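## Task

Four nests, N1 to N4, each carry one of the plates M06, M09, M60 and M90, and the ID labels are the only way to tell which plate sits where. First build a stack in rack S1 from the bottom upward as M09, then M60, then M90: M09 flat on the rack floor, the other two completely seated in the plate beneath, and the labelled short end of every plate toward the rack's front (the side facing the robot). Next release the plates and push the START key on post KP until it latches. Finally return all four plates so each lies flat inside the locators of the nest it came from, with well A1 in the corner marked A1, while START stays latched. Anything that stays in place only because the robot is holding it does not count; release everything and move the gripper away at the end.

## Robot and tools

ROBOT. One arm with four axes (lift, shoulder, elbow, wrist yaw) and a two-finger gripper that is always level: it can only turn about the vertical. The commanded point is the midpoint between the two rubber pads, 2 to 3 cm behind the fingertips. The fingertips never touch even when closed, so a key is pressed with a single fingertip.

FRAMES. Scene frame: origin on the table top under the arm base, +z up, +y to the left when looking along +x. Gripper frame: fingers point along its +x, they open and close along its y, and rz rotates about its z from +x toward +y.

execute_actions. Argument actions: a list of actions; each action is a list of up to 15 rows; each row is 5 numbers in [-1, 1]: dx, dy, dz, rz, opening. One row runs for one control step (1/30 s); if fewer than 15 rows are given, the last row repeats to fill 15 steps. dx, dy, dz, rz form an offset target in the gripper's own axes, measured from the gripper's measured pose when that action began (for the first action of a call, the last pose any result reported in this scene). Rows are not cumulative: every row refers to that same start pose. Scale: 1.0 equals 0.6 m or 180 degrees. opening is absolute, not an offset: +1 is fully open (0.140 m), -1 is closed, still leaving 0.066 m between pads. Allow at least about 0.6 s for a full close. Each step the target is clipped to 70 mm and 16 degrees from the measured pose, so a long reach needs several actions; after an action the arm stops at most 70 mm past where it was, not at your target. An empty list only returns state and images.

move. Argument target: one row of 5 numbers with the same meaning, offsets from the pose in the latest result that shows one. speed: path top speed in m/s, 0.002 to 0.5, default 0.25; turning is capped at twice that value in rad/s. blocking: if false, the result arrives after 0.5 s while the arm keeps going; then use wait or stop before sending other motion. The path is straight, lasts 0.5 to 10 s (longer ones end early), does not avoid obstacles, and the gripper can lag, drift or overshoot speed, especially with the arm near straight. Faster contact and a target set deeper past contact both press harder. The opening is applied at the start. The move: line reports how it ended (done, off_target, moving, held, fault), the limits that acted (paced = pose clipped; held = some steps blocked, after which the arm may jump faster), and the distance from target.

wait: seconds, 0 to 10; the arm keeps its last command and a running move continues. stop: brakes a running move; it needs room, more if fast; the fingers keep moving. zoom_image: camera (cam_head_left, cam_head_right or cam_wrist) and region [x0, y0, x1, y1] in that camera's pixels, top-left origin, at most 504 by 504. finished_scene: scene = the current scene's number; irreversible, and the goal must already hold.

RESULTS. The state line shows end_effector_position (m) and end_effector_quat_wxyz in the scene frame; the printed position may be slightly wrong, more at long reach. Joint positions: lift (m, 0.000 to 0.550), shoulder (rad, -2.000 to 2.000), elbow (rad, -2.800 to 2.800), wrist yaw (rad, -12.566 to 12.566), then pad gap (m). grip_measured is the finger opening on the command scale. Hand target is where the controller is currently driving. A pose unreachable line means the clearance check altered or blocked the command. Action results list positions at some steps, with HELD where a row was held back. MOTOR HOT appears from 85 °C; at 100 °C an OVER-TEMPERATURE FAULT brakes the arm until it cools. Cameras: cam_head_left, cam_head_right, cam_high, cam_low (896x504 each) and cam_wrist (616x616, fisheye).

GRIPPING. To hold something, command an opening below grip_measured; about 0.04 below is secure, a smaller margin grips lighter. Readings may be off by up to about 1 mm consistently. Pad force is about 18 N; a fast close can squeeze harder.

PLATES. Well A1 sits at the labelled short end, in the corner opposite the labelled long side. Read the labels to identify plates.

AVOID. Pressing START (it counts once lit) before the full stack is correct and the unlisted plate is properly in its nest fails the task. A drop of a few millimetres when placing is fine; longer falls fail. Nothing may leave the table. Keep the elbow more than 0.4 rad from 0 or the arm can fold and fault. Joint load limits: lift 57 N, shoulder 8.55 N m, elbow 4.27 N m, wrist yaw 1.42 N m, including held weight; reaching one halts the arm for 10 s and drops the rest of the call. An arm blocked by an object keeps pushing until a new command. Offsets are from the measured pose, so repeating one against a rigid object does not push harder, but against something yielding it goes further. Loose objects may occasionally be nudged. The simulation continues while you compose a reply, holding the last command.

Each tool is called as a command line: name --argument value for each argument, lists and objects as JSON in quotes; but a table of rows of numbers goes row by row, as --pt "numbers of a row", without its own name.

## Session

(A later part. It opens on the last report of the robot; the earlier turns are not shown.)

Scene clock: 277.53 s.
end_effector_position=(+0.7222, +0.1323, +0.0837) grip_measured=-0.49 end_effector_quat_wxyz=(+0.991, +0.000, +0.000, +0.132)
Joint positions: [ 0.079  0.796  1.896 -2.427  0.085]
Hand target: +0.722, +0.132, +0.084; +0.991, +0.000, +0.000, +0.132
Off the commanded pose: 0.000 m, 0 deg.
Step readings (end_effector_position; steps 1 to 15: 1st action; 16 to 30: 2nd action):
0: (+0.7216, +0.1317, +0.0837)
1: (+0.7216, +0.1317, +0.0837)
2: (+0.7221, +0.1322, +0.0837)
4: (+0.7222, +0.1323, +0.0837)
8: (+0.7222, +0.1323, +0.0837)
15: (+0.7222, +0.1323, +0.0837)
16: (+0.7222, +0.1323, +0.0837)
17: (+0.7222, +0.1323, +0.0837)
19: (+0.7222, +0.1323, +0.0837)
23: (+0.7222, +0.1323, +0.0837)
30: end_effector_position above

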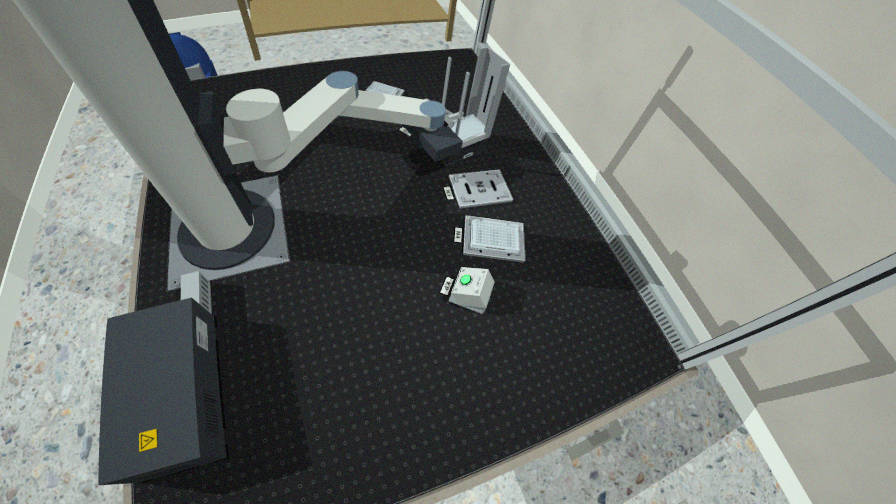

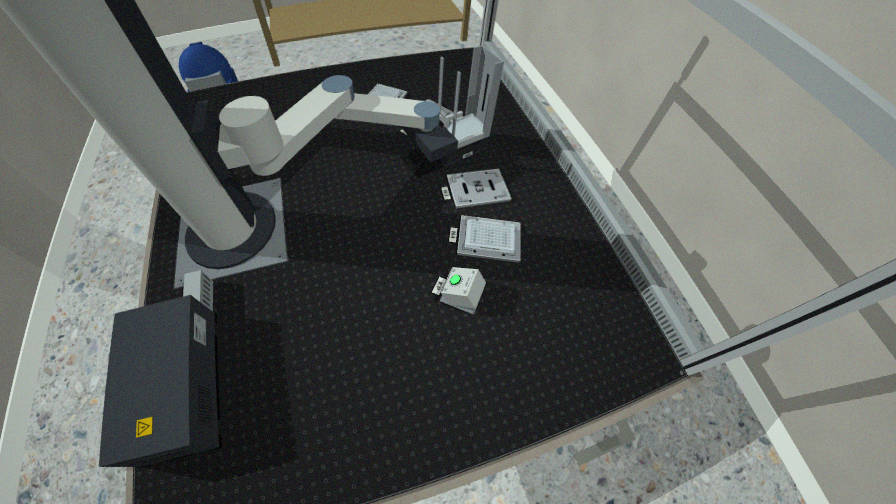

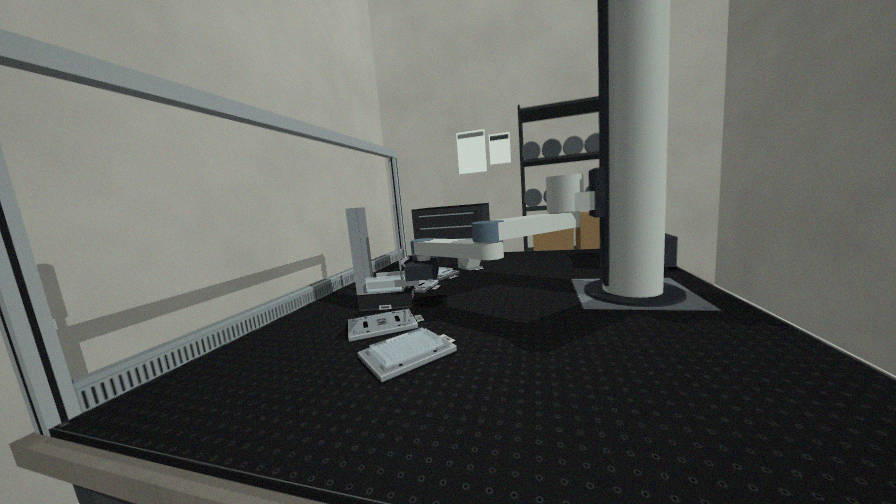

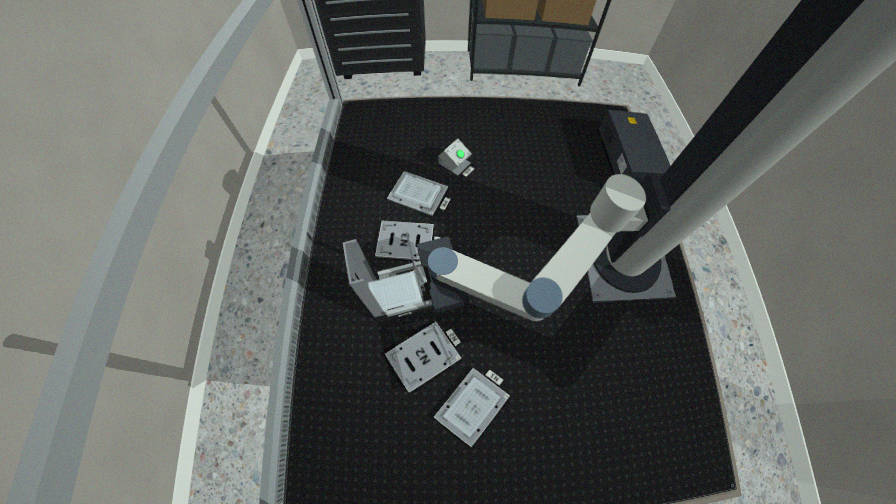

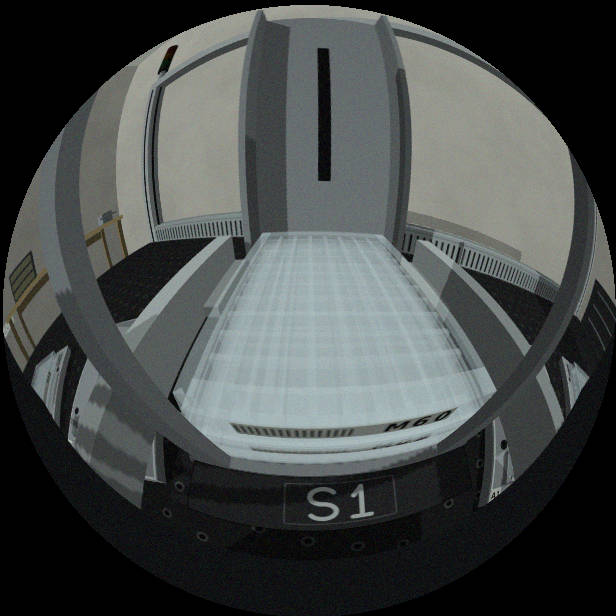

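execute_actions --actions '[]'

Scene clock: 291.30 s.
end_effector_position=(+0.7098, -0.0554, +0.0334) grip_measured=-0.49 end_effector_quat_wxyz=(+0.999, +0.000, +0.000, -0.041)
Joint positions: [ 0.028  0.527  1.737 -2.347  0.085]
Hand target: +0.710, -0.055, +0.033; +0.999, +0.000, +0.000, -0.041
Off the commanded pose: 0.000 m, 0 deg.

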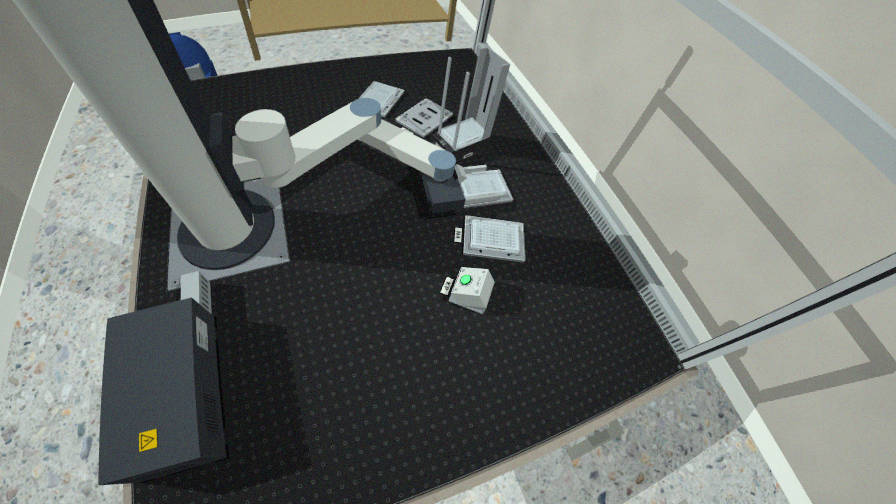

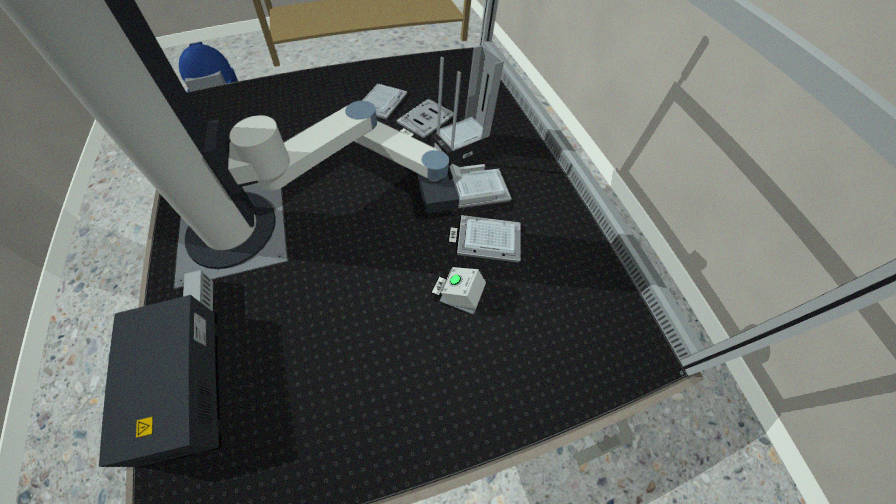

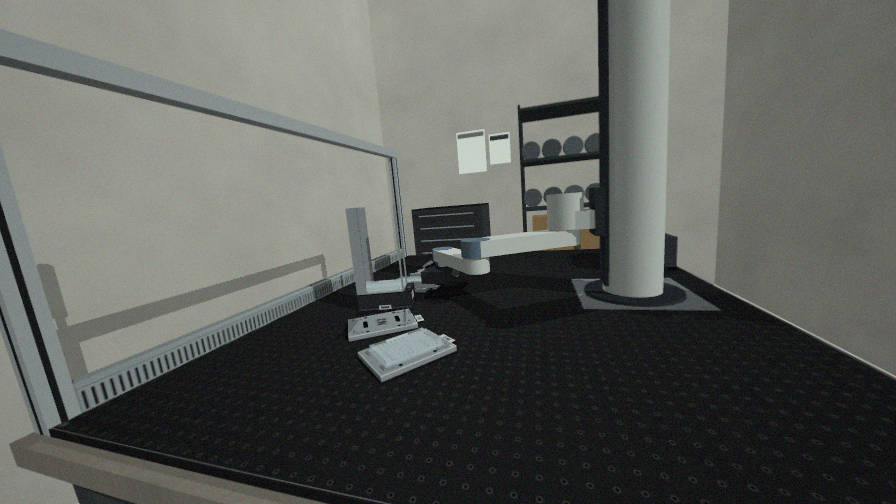

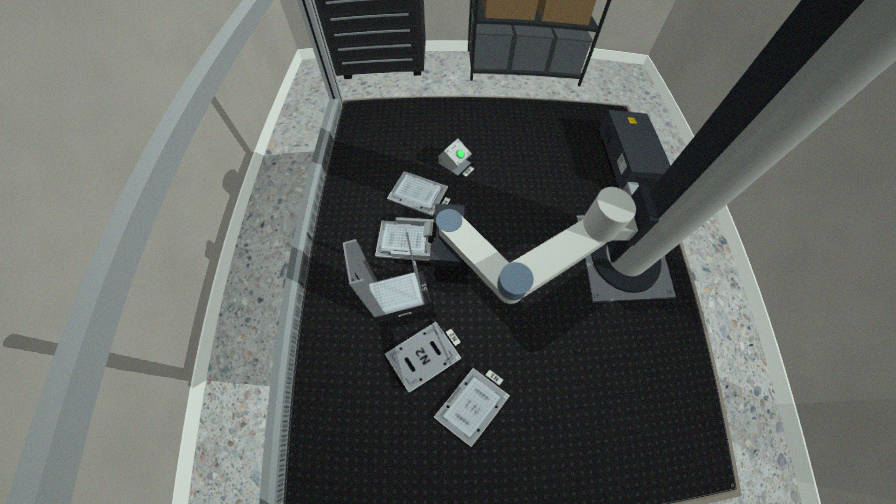

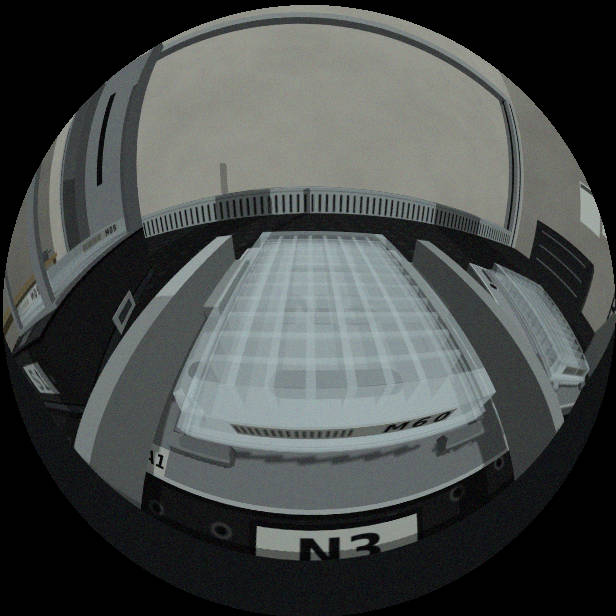

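execute_actions --actions '[[[0,0,-0.0017,0,-0.525]],[[0,0,-0.0017,0,-0.525]]]'

Scene clock: 292.47 s.
end_effector_position=(+0.7096, -0.0554, +0.0315) grip_measured=-0.49 end_effector_quat_wxyz=(+0.999, +0.000, +0.000, -0.042)
Joint positions: [ 0.026  0.528  1.735 -2.348  0.085]
Hand target: +0.710, -0.055, +0.031; +0.999, +0.000, +0.000, -0.042
Off the commanded pose: 0.000 m, 0 deg.
Step readings (end_effector_position; steps 1 to 15: 1st action; 16 to 30: 2nd action):
0: (+0.7098, -0.0554, +0.0334)
1: (+0.7098, -0.0554, +0.0334)
2: (+0.7097, -0.0555, +0.0328)
4: (+0.7097, -0.0555, +0.0325)
8: (+0.7097, -0.0555, +0.0325)
15: (+0.7097, -0.0555, +0.0325)
16: (+0.7097, -0.0555, +0.0325)
17: (+0.7096, -0.0555, +0.0318)
19: (+0.7096, -0.0554, +0.0315)
23: (+0.7096, -0.0554, +0.0315)
30: end_effector_position above

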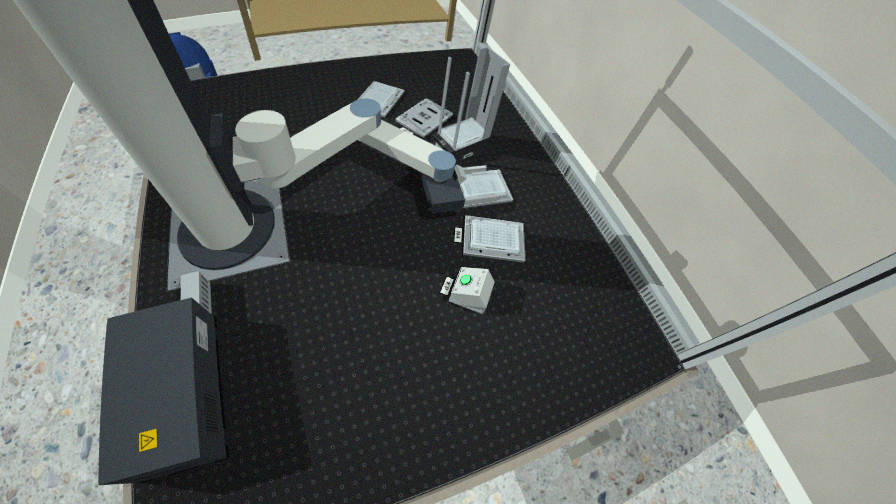

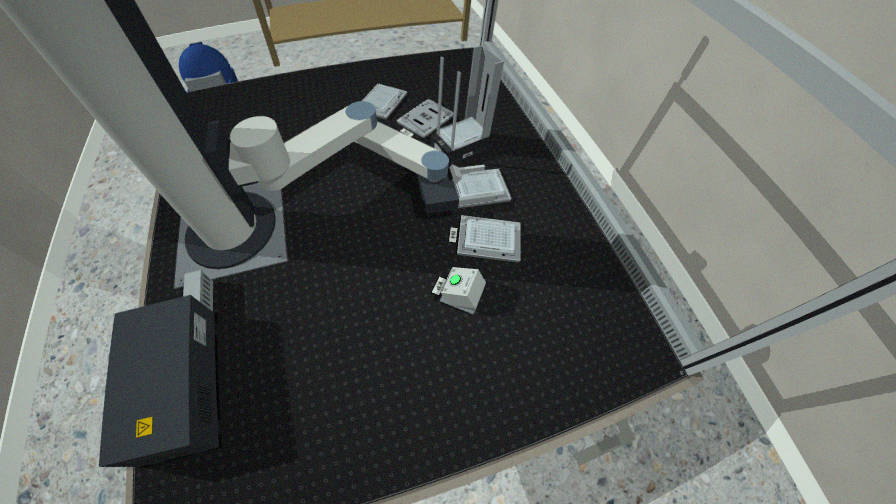

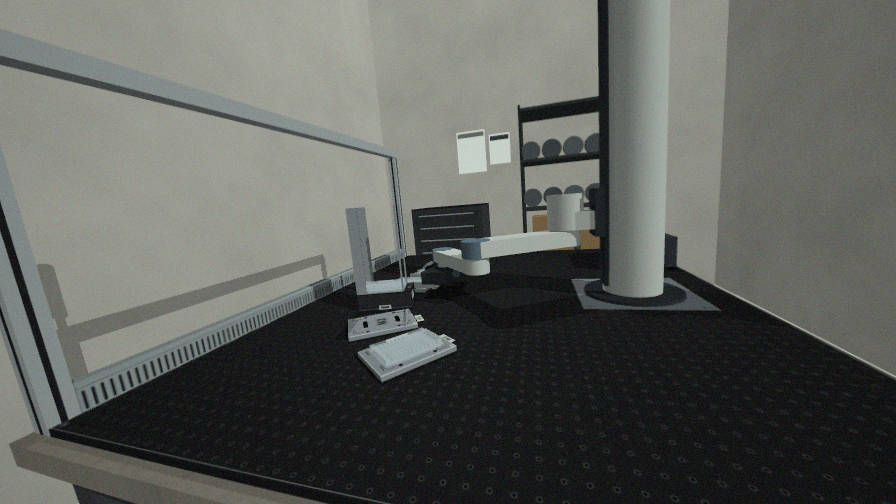

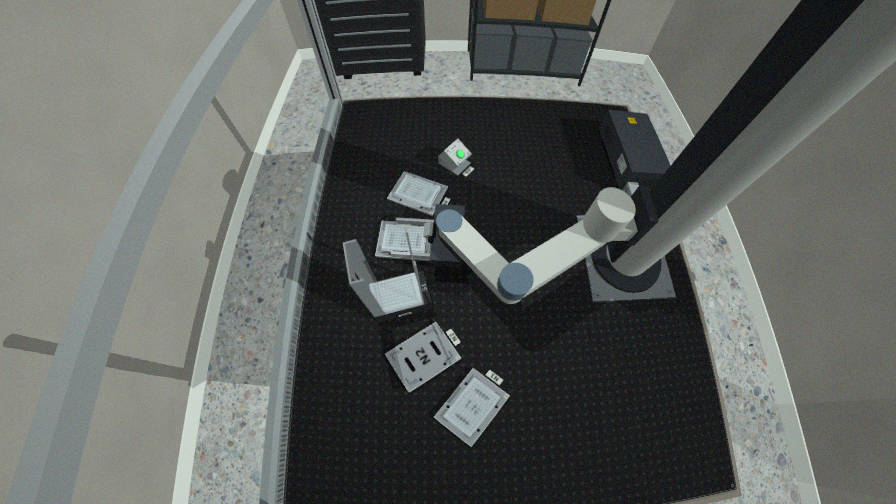

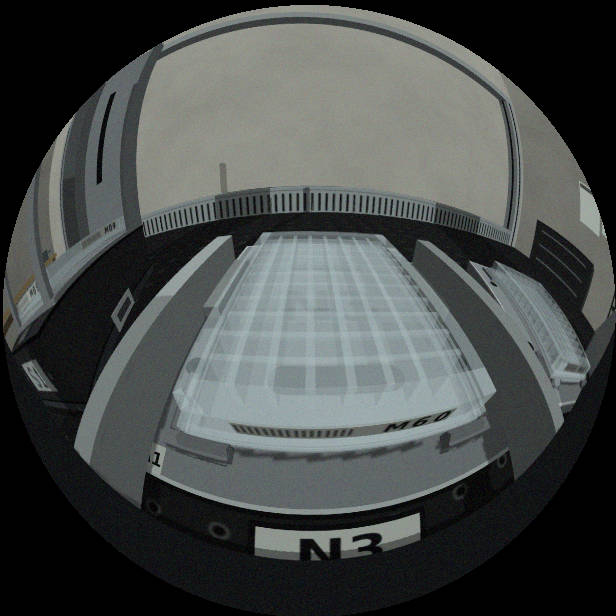

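zoom_image --camera "cam_wrist" --region '[140, 340, 520, 520]'

Region (140, 340, 520, 520) of cam_wrist's 616x616 image, scaled by 1.326, with more detail than that image has; it fills the top 239 rows of this view, and the rest is white.

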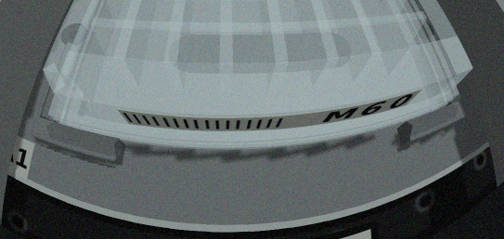

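execute_actions --actions '[[[0,0,-0.0012,0,-0.525]]]'

zoom_image --camera "cam_wrist" --region '[140, 340, 520, 520]'

Scene clock: 293.37 s.
end_effector_position=(+0.7096, -0.0554, +0.0308) grip_measured=-0.49 end_effector_quat_wxyz=(+0.999, +0.000, +0.000, -0.042)
Joint positions: [ 0.026  0.528  1.735 -2.348  0.085]
Hand target: +0.710, -0.055, +0.031; +0.999, +0.000, +0.000, -0.042
Off the commanded pose: 0.000 m, 0 deg.
Step readings (end_effector_position):
0: (+0.7096, -0.0554, +0.0315)
1: (+0.7096, -0.0554, +0.0315)
2: (+0.7096, -0.0554, +0.0310)
4: (+0.7096, -0.0554, +0.0308)
8: (+0.7096, -0.0554, +0.0308)
15: end_effector_position above

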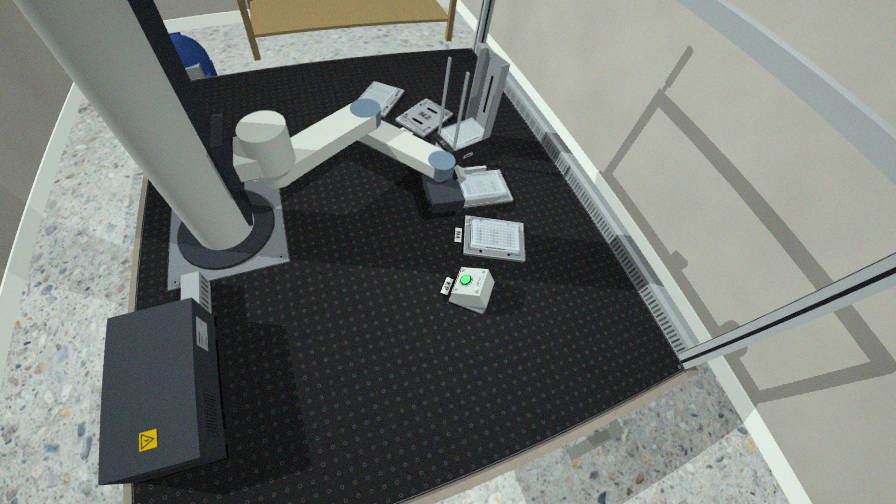

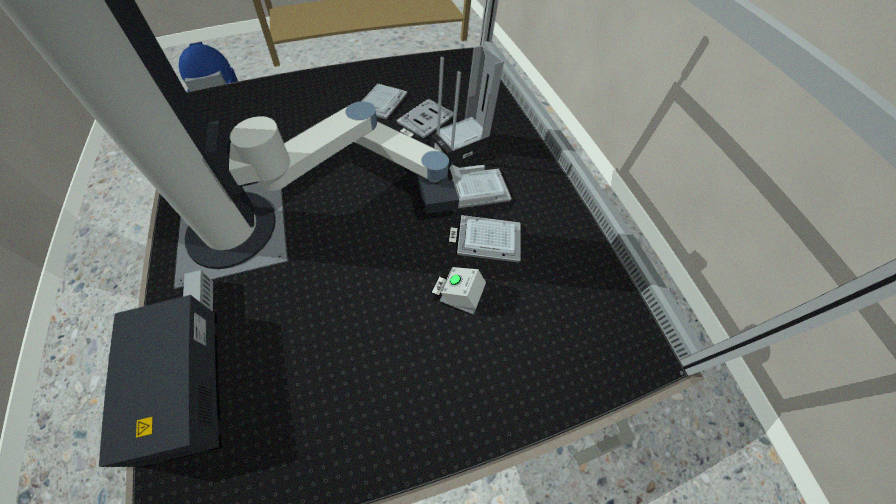

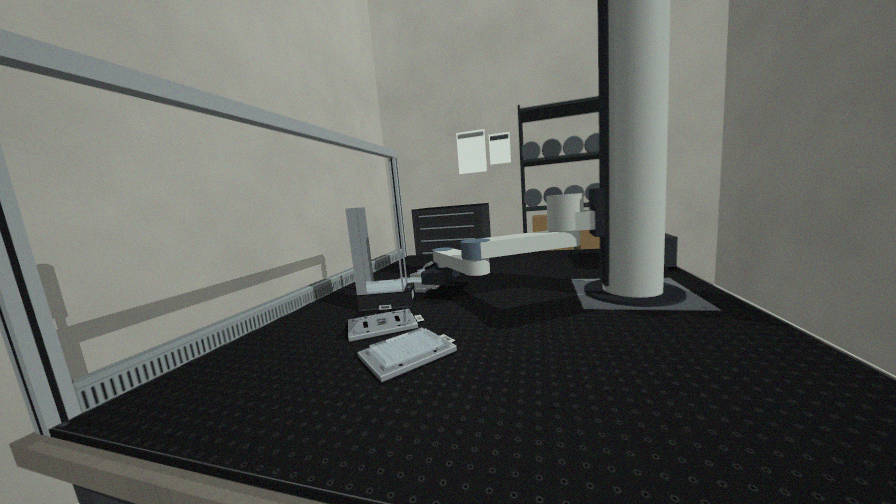

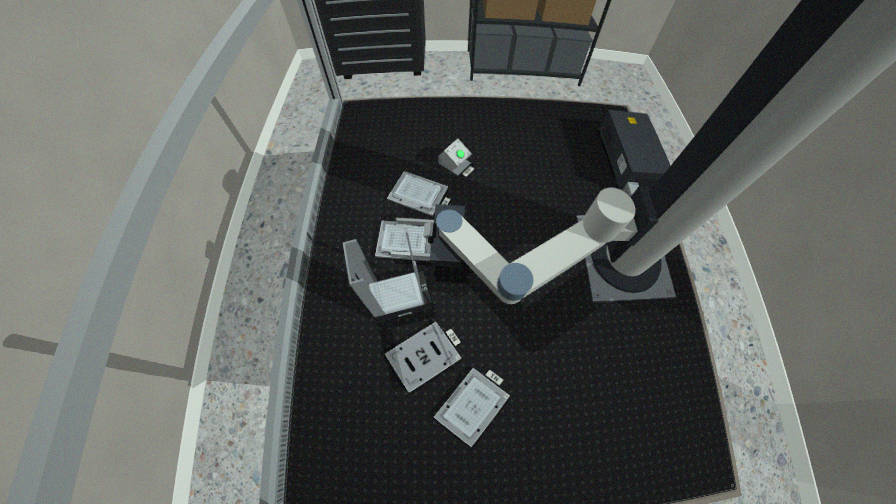

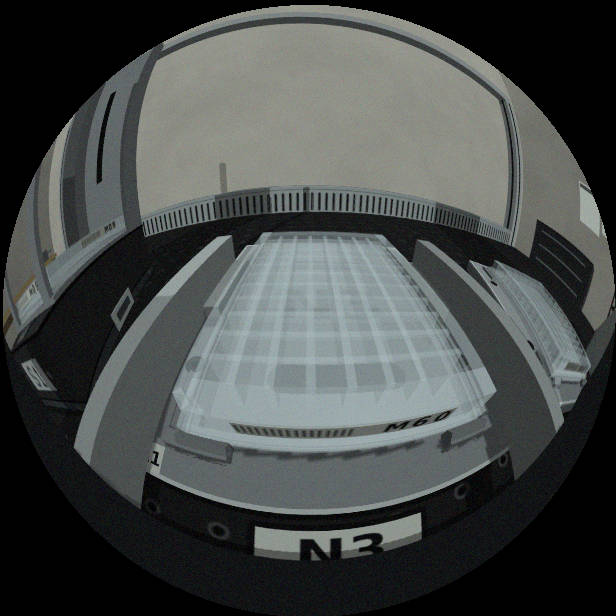

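Region (140, 340, 520, 520) of cam_wrist's 616x616 image, scaled by 1.326, with more detail than that image has; it fills the top 239 rows of this view, and the rest is white.

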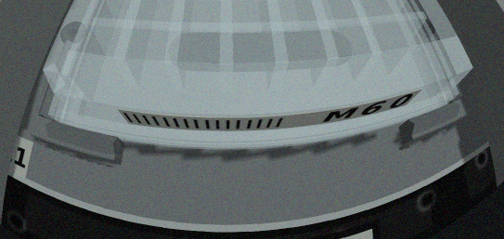

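Release and rise.

execute_actions --actions '[[[0,0,0,0,-0.515],[0,0,0,0,-0.505],[0,0,0,0,-0.495],[0,0,0,0,-0.485],[0,0,0,0,-0.475],[0,0,0,0,-0.46],[0,0,0,0,-0.44],[0,0,0,0,-0.41],[0,0,0,0,-0.37],[0,0,0,0,-0.3],[0,0,0,0,-0.2],[0,0,0,0,-0.1],[0,0,0,0,0],[0,0,0,0,0.15],[0,0,0,0,0.3]],[[0,0,0.01,0,0.3],[0,0,0.02,0,0.3],[0,0,0.035,0,0.3],[0,0,0.05,0,0.3],[0,0,0.065,0,0.3],[0,0,0.08,0,0.3]]]'

zoom_image --camera "cam_wrist" --region '[150, 260, 480, 540]'

Scene clock: 294.80 s.
end_effector_position=(+0.7096, -0.0554, +0.0788) grip_measured=+0.30 end_effector_quat_wxyz=(+0.999, +0.000, +0.000, -0.043)
Joint positions: [ 0.074  0.529  1.735 -2.349  0.114]
Hand target: +0.710, -0.055, +0.079; +0.999, +0.000, +0.000, -0.043
Off the commanded pose: 0.000 m, 0 deg.
Step readings (end_effector_position; steps 1 to 15: 1st action; 16 to 30: 2nd action):
0: (+0.7096, -0.0554, +0.0308)
1: (+0.7096, -0.0554, +0.0308)
2: (+0.7095, -0.0554, +0.0308)
4: (+0.7095, -0.0554, +0.0308)
8: (+0.7095, -0.0554, +0.0308)
15: (+0.7095, -0.0554, +0.0308)
16: (+0.7095, -0.0554, +0.0308)
17: (+0.7095, -0.0554, +0.0318)
19: (+0.7095, -0.0554, +0.0393)
23: (+0.7096, -0.0554, +0.0685)
30: end_effector_position above

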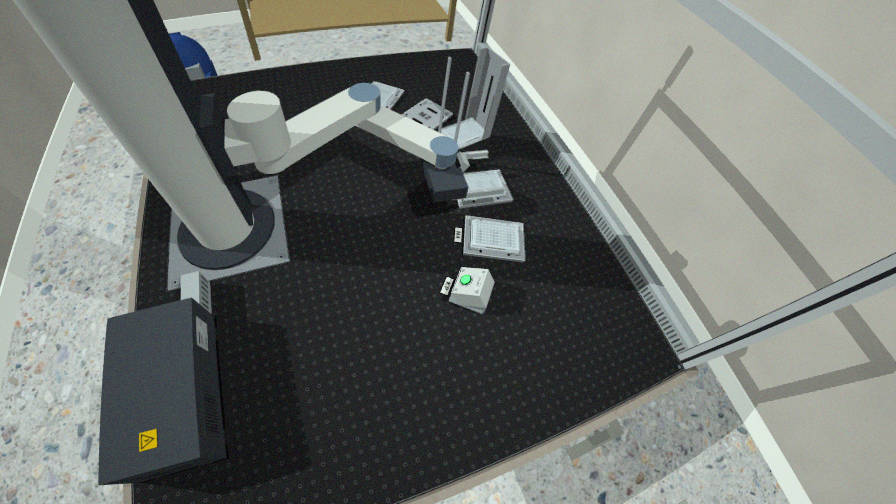

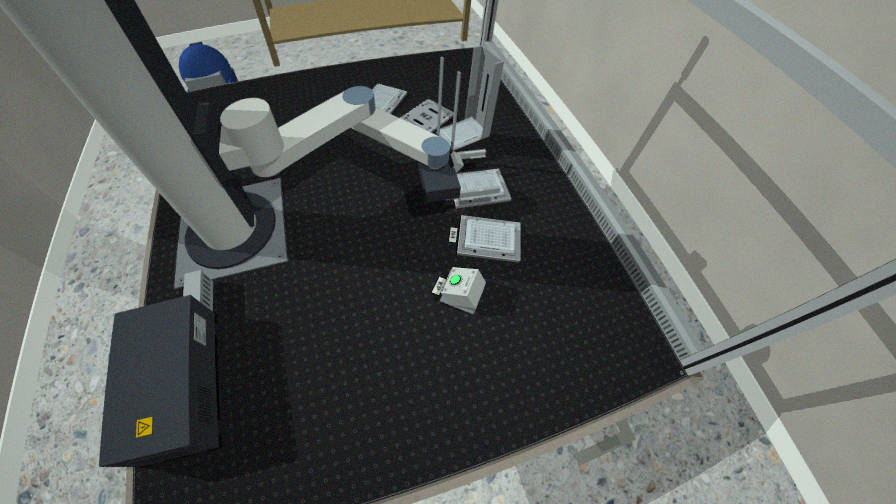

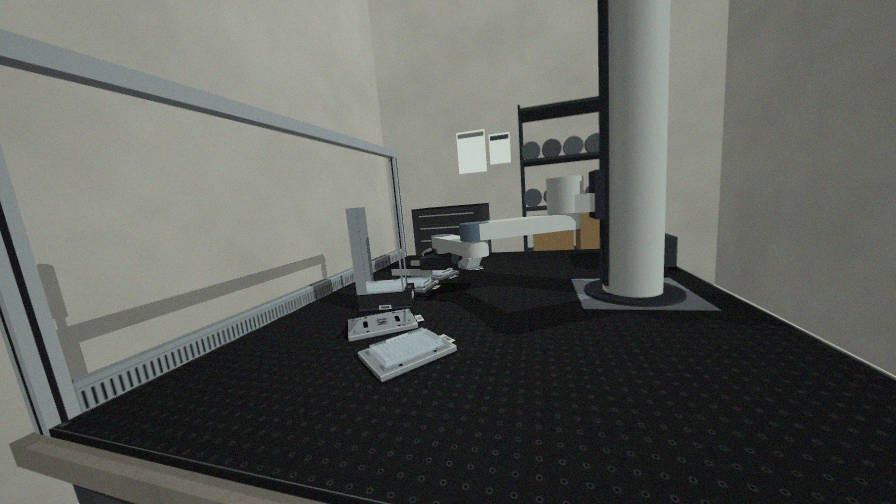

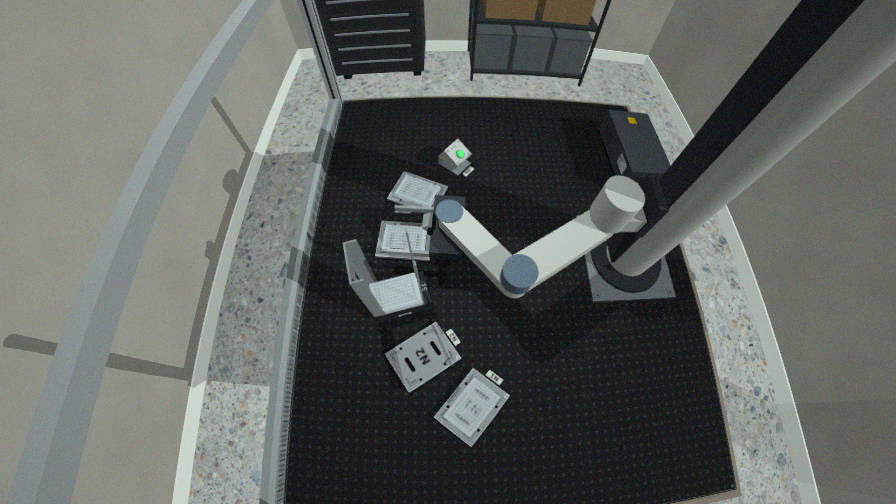

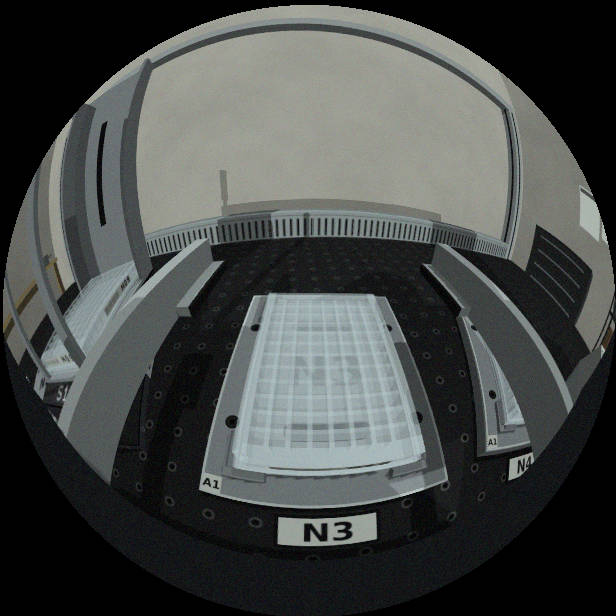

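Region (150, 260, 480, 540) of cam_wrist's 616x616 image, scaled by 1.527, with more detail than that image has; it fills the top 428 rows of this view, and the rest is white.

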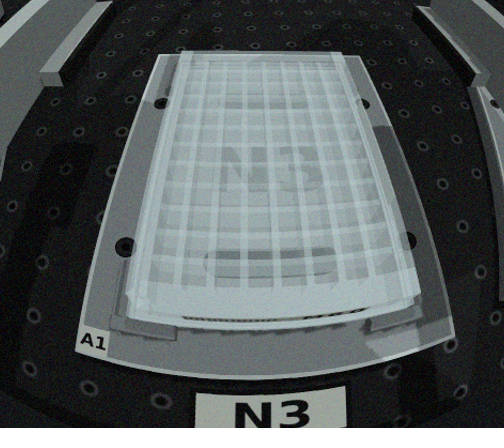

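move --target '[-0.2104, 0.0155, 0, 0.1114, 0.3]' --speed 0.3

Scene clock: 298.60 s.
end_effector_position=(+0.5845, -0.0355, +0.0788) grip_measured=+0.30 end_effector_quat_wxyz=(+0.991, +0.000, +0.000, +0.132)
Joint positions: [ 0.074  0.623  1.145 -1.503  0.114]
Hand target: +0.585, -0.035, +0.079; +0.991, +0.000, +0.000, +0.132
Off the commanded pose: 0.000 m, 0 deg.
move: done

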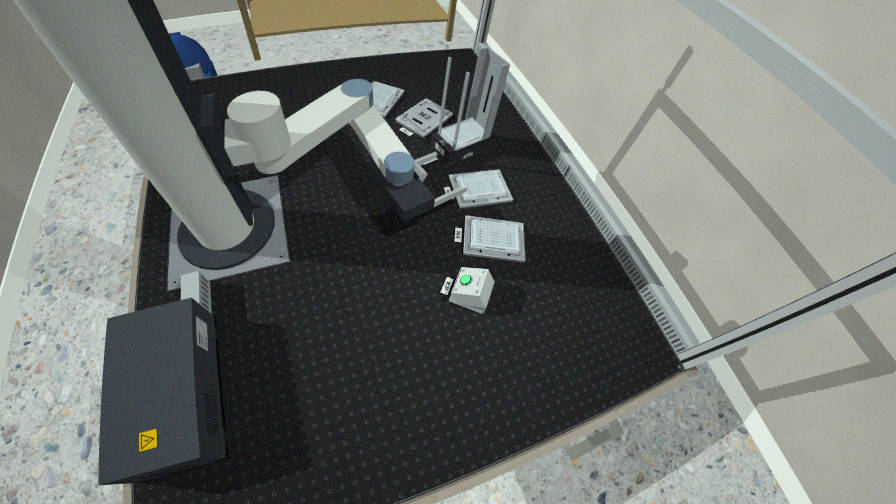

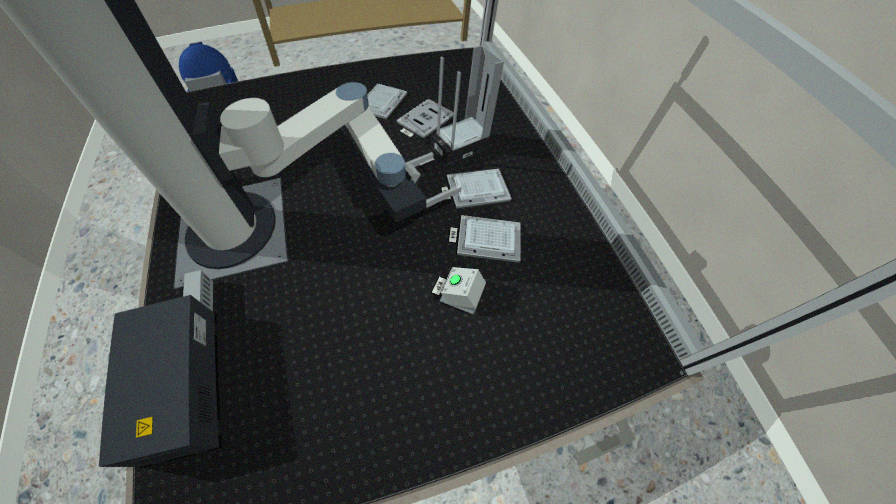

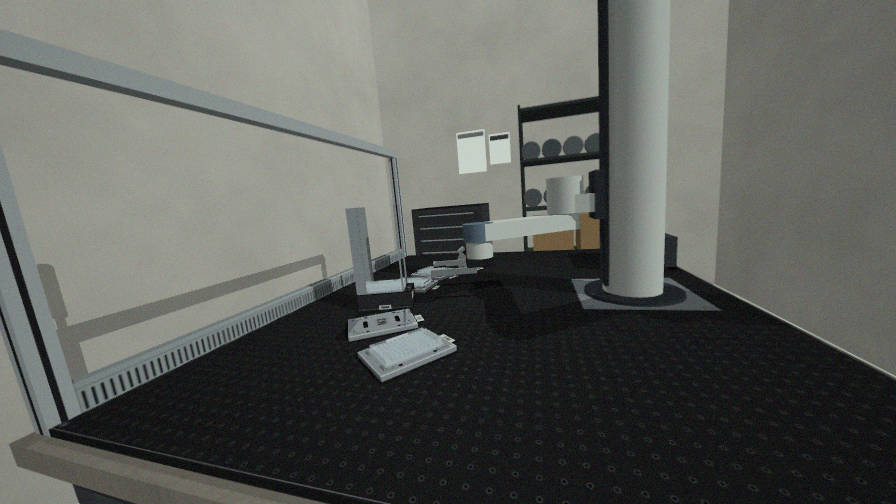

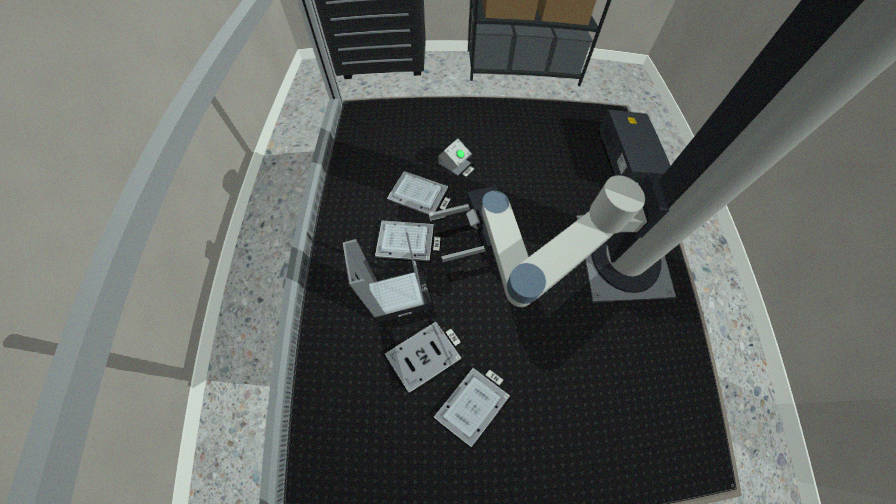

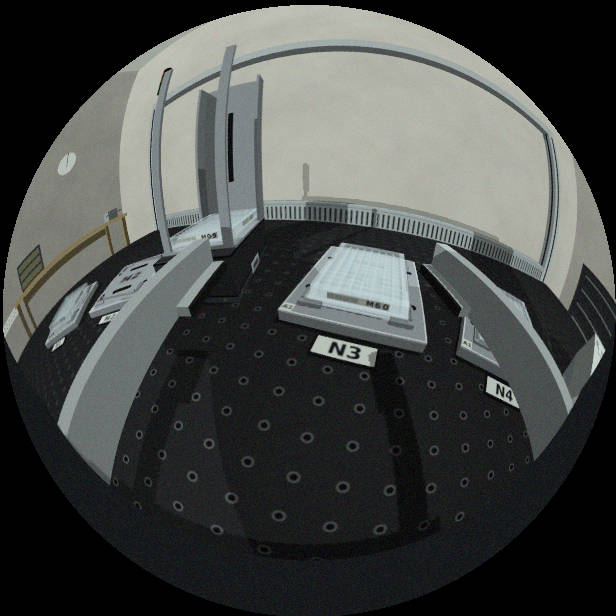

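move --target '[-0.0062, 0.2098, -0.013, 0, 0.3]' --speed 0.3

Scene clock: 300.17 s.
end_effector_position=(+0.5480, +0.0852, +0.0710) grip_measured=+0.30 end_effector_quat_wxyz=(+0.991, +0.000, +0.000, +0.132)
Joint positions: [ 0.066  1.145  0.96  -1.84   0.114]
Hand target: +0.548, +0.085, +0.071; +0.991, +0.000, +0.000, +0.132
Off the commanded pose: 0.000 m, 0 deg.
move: done

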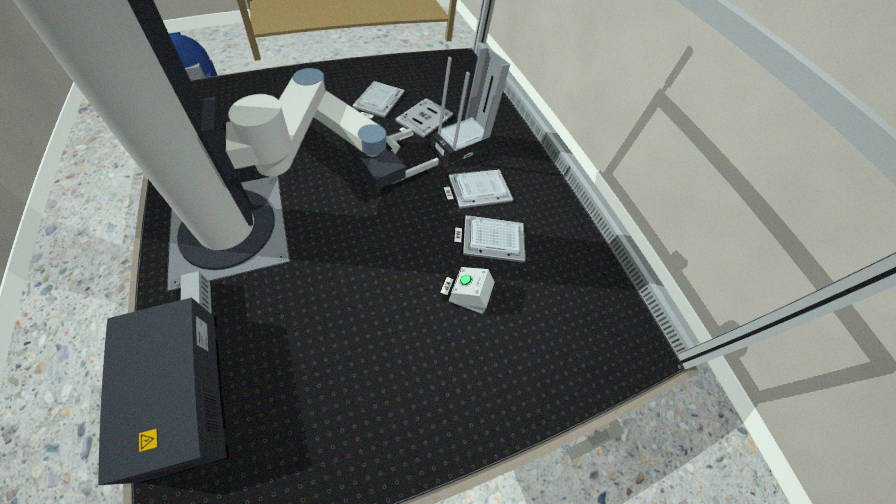

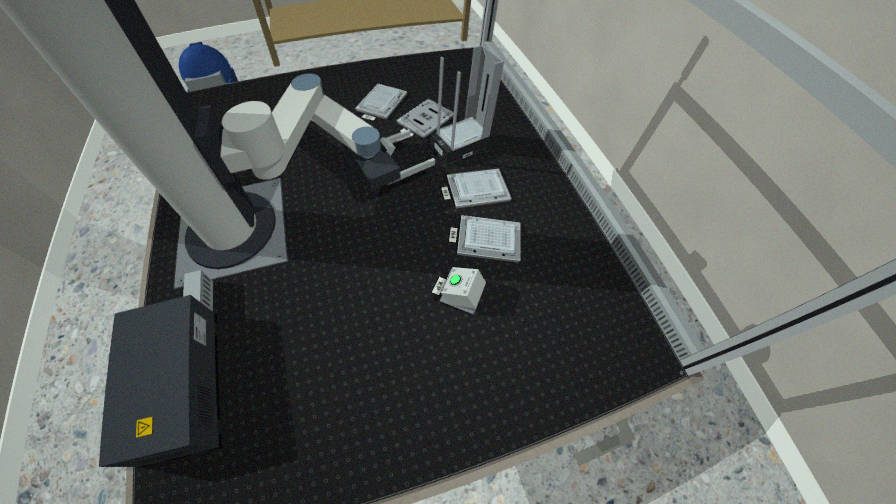

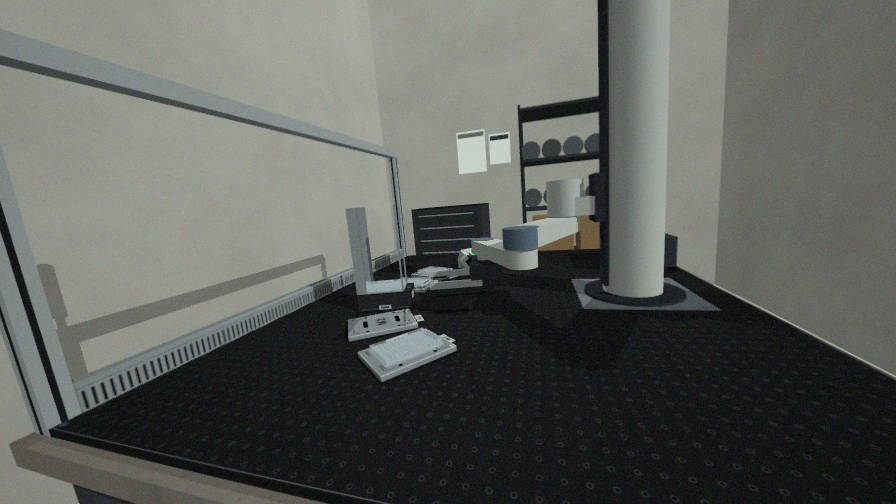

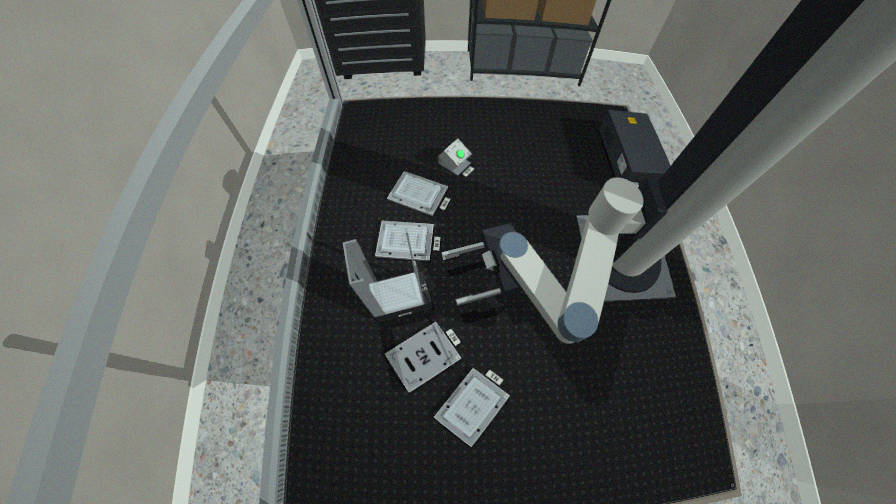

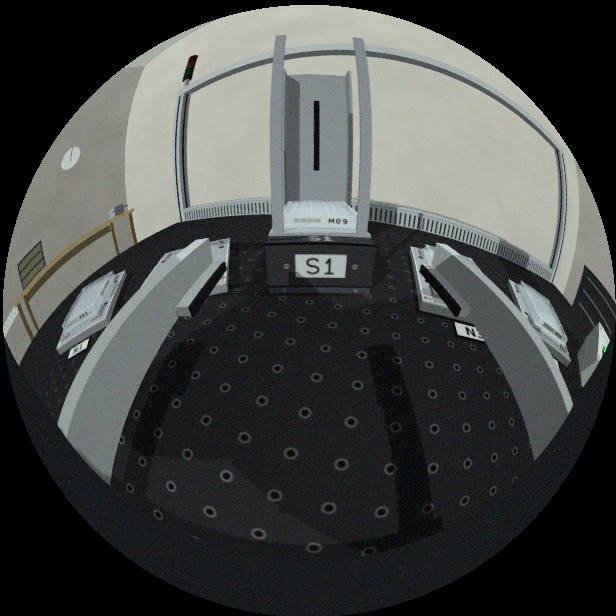

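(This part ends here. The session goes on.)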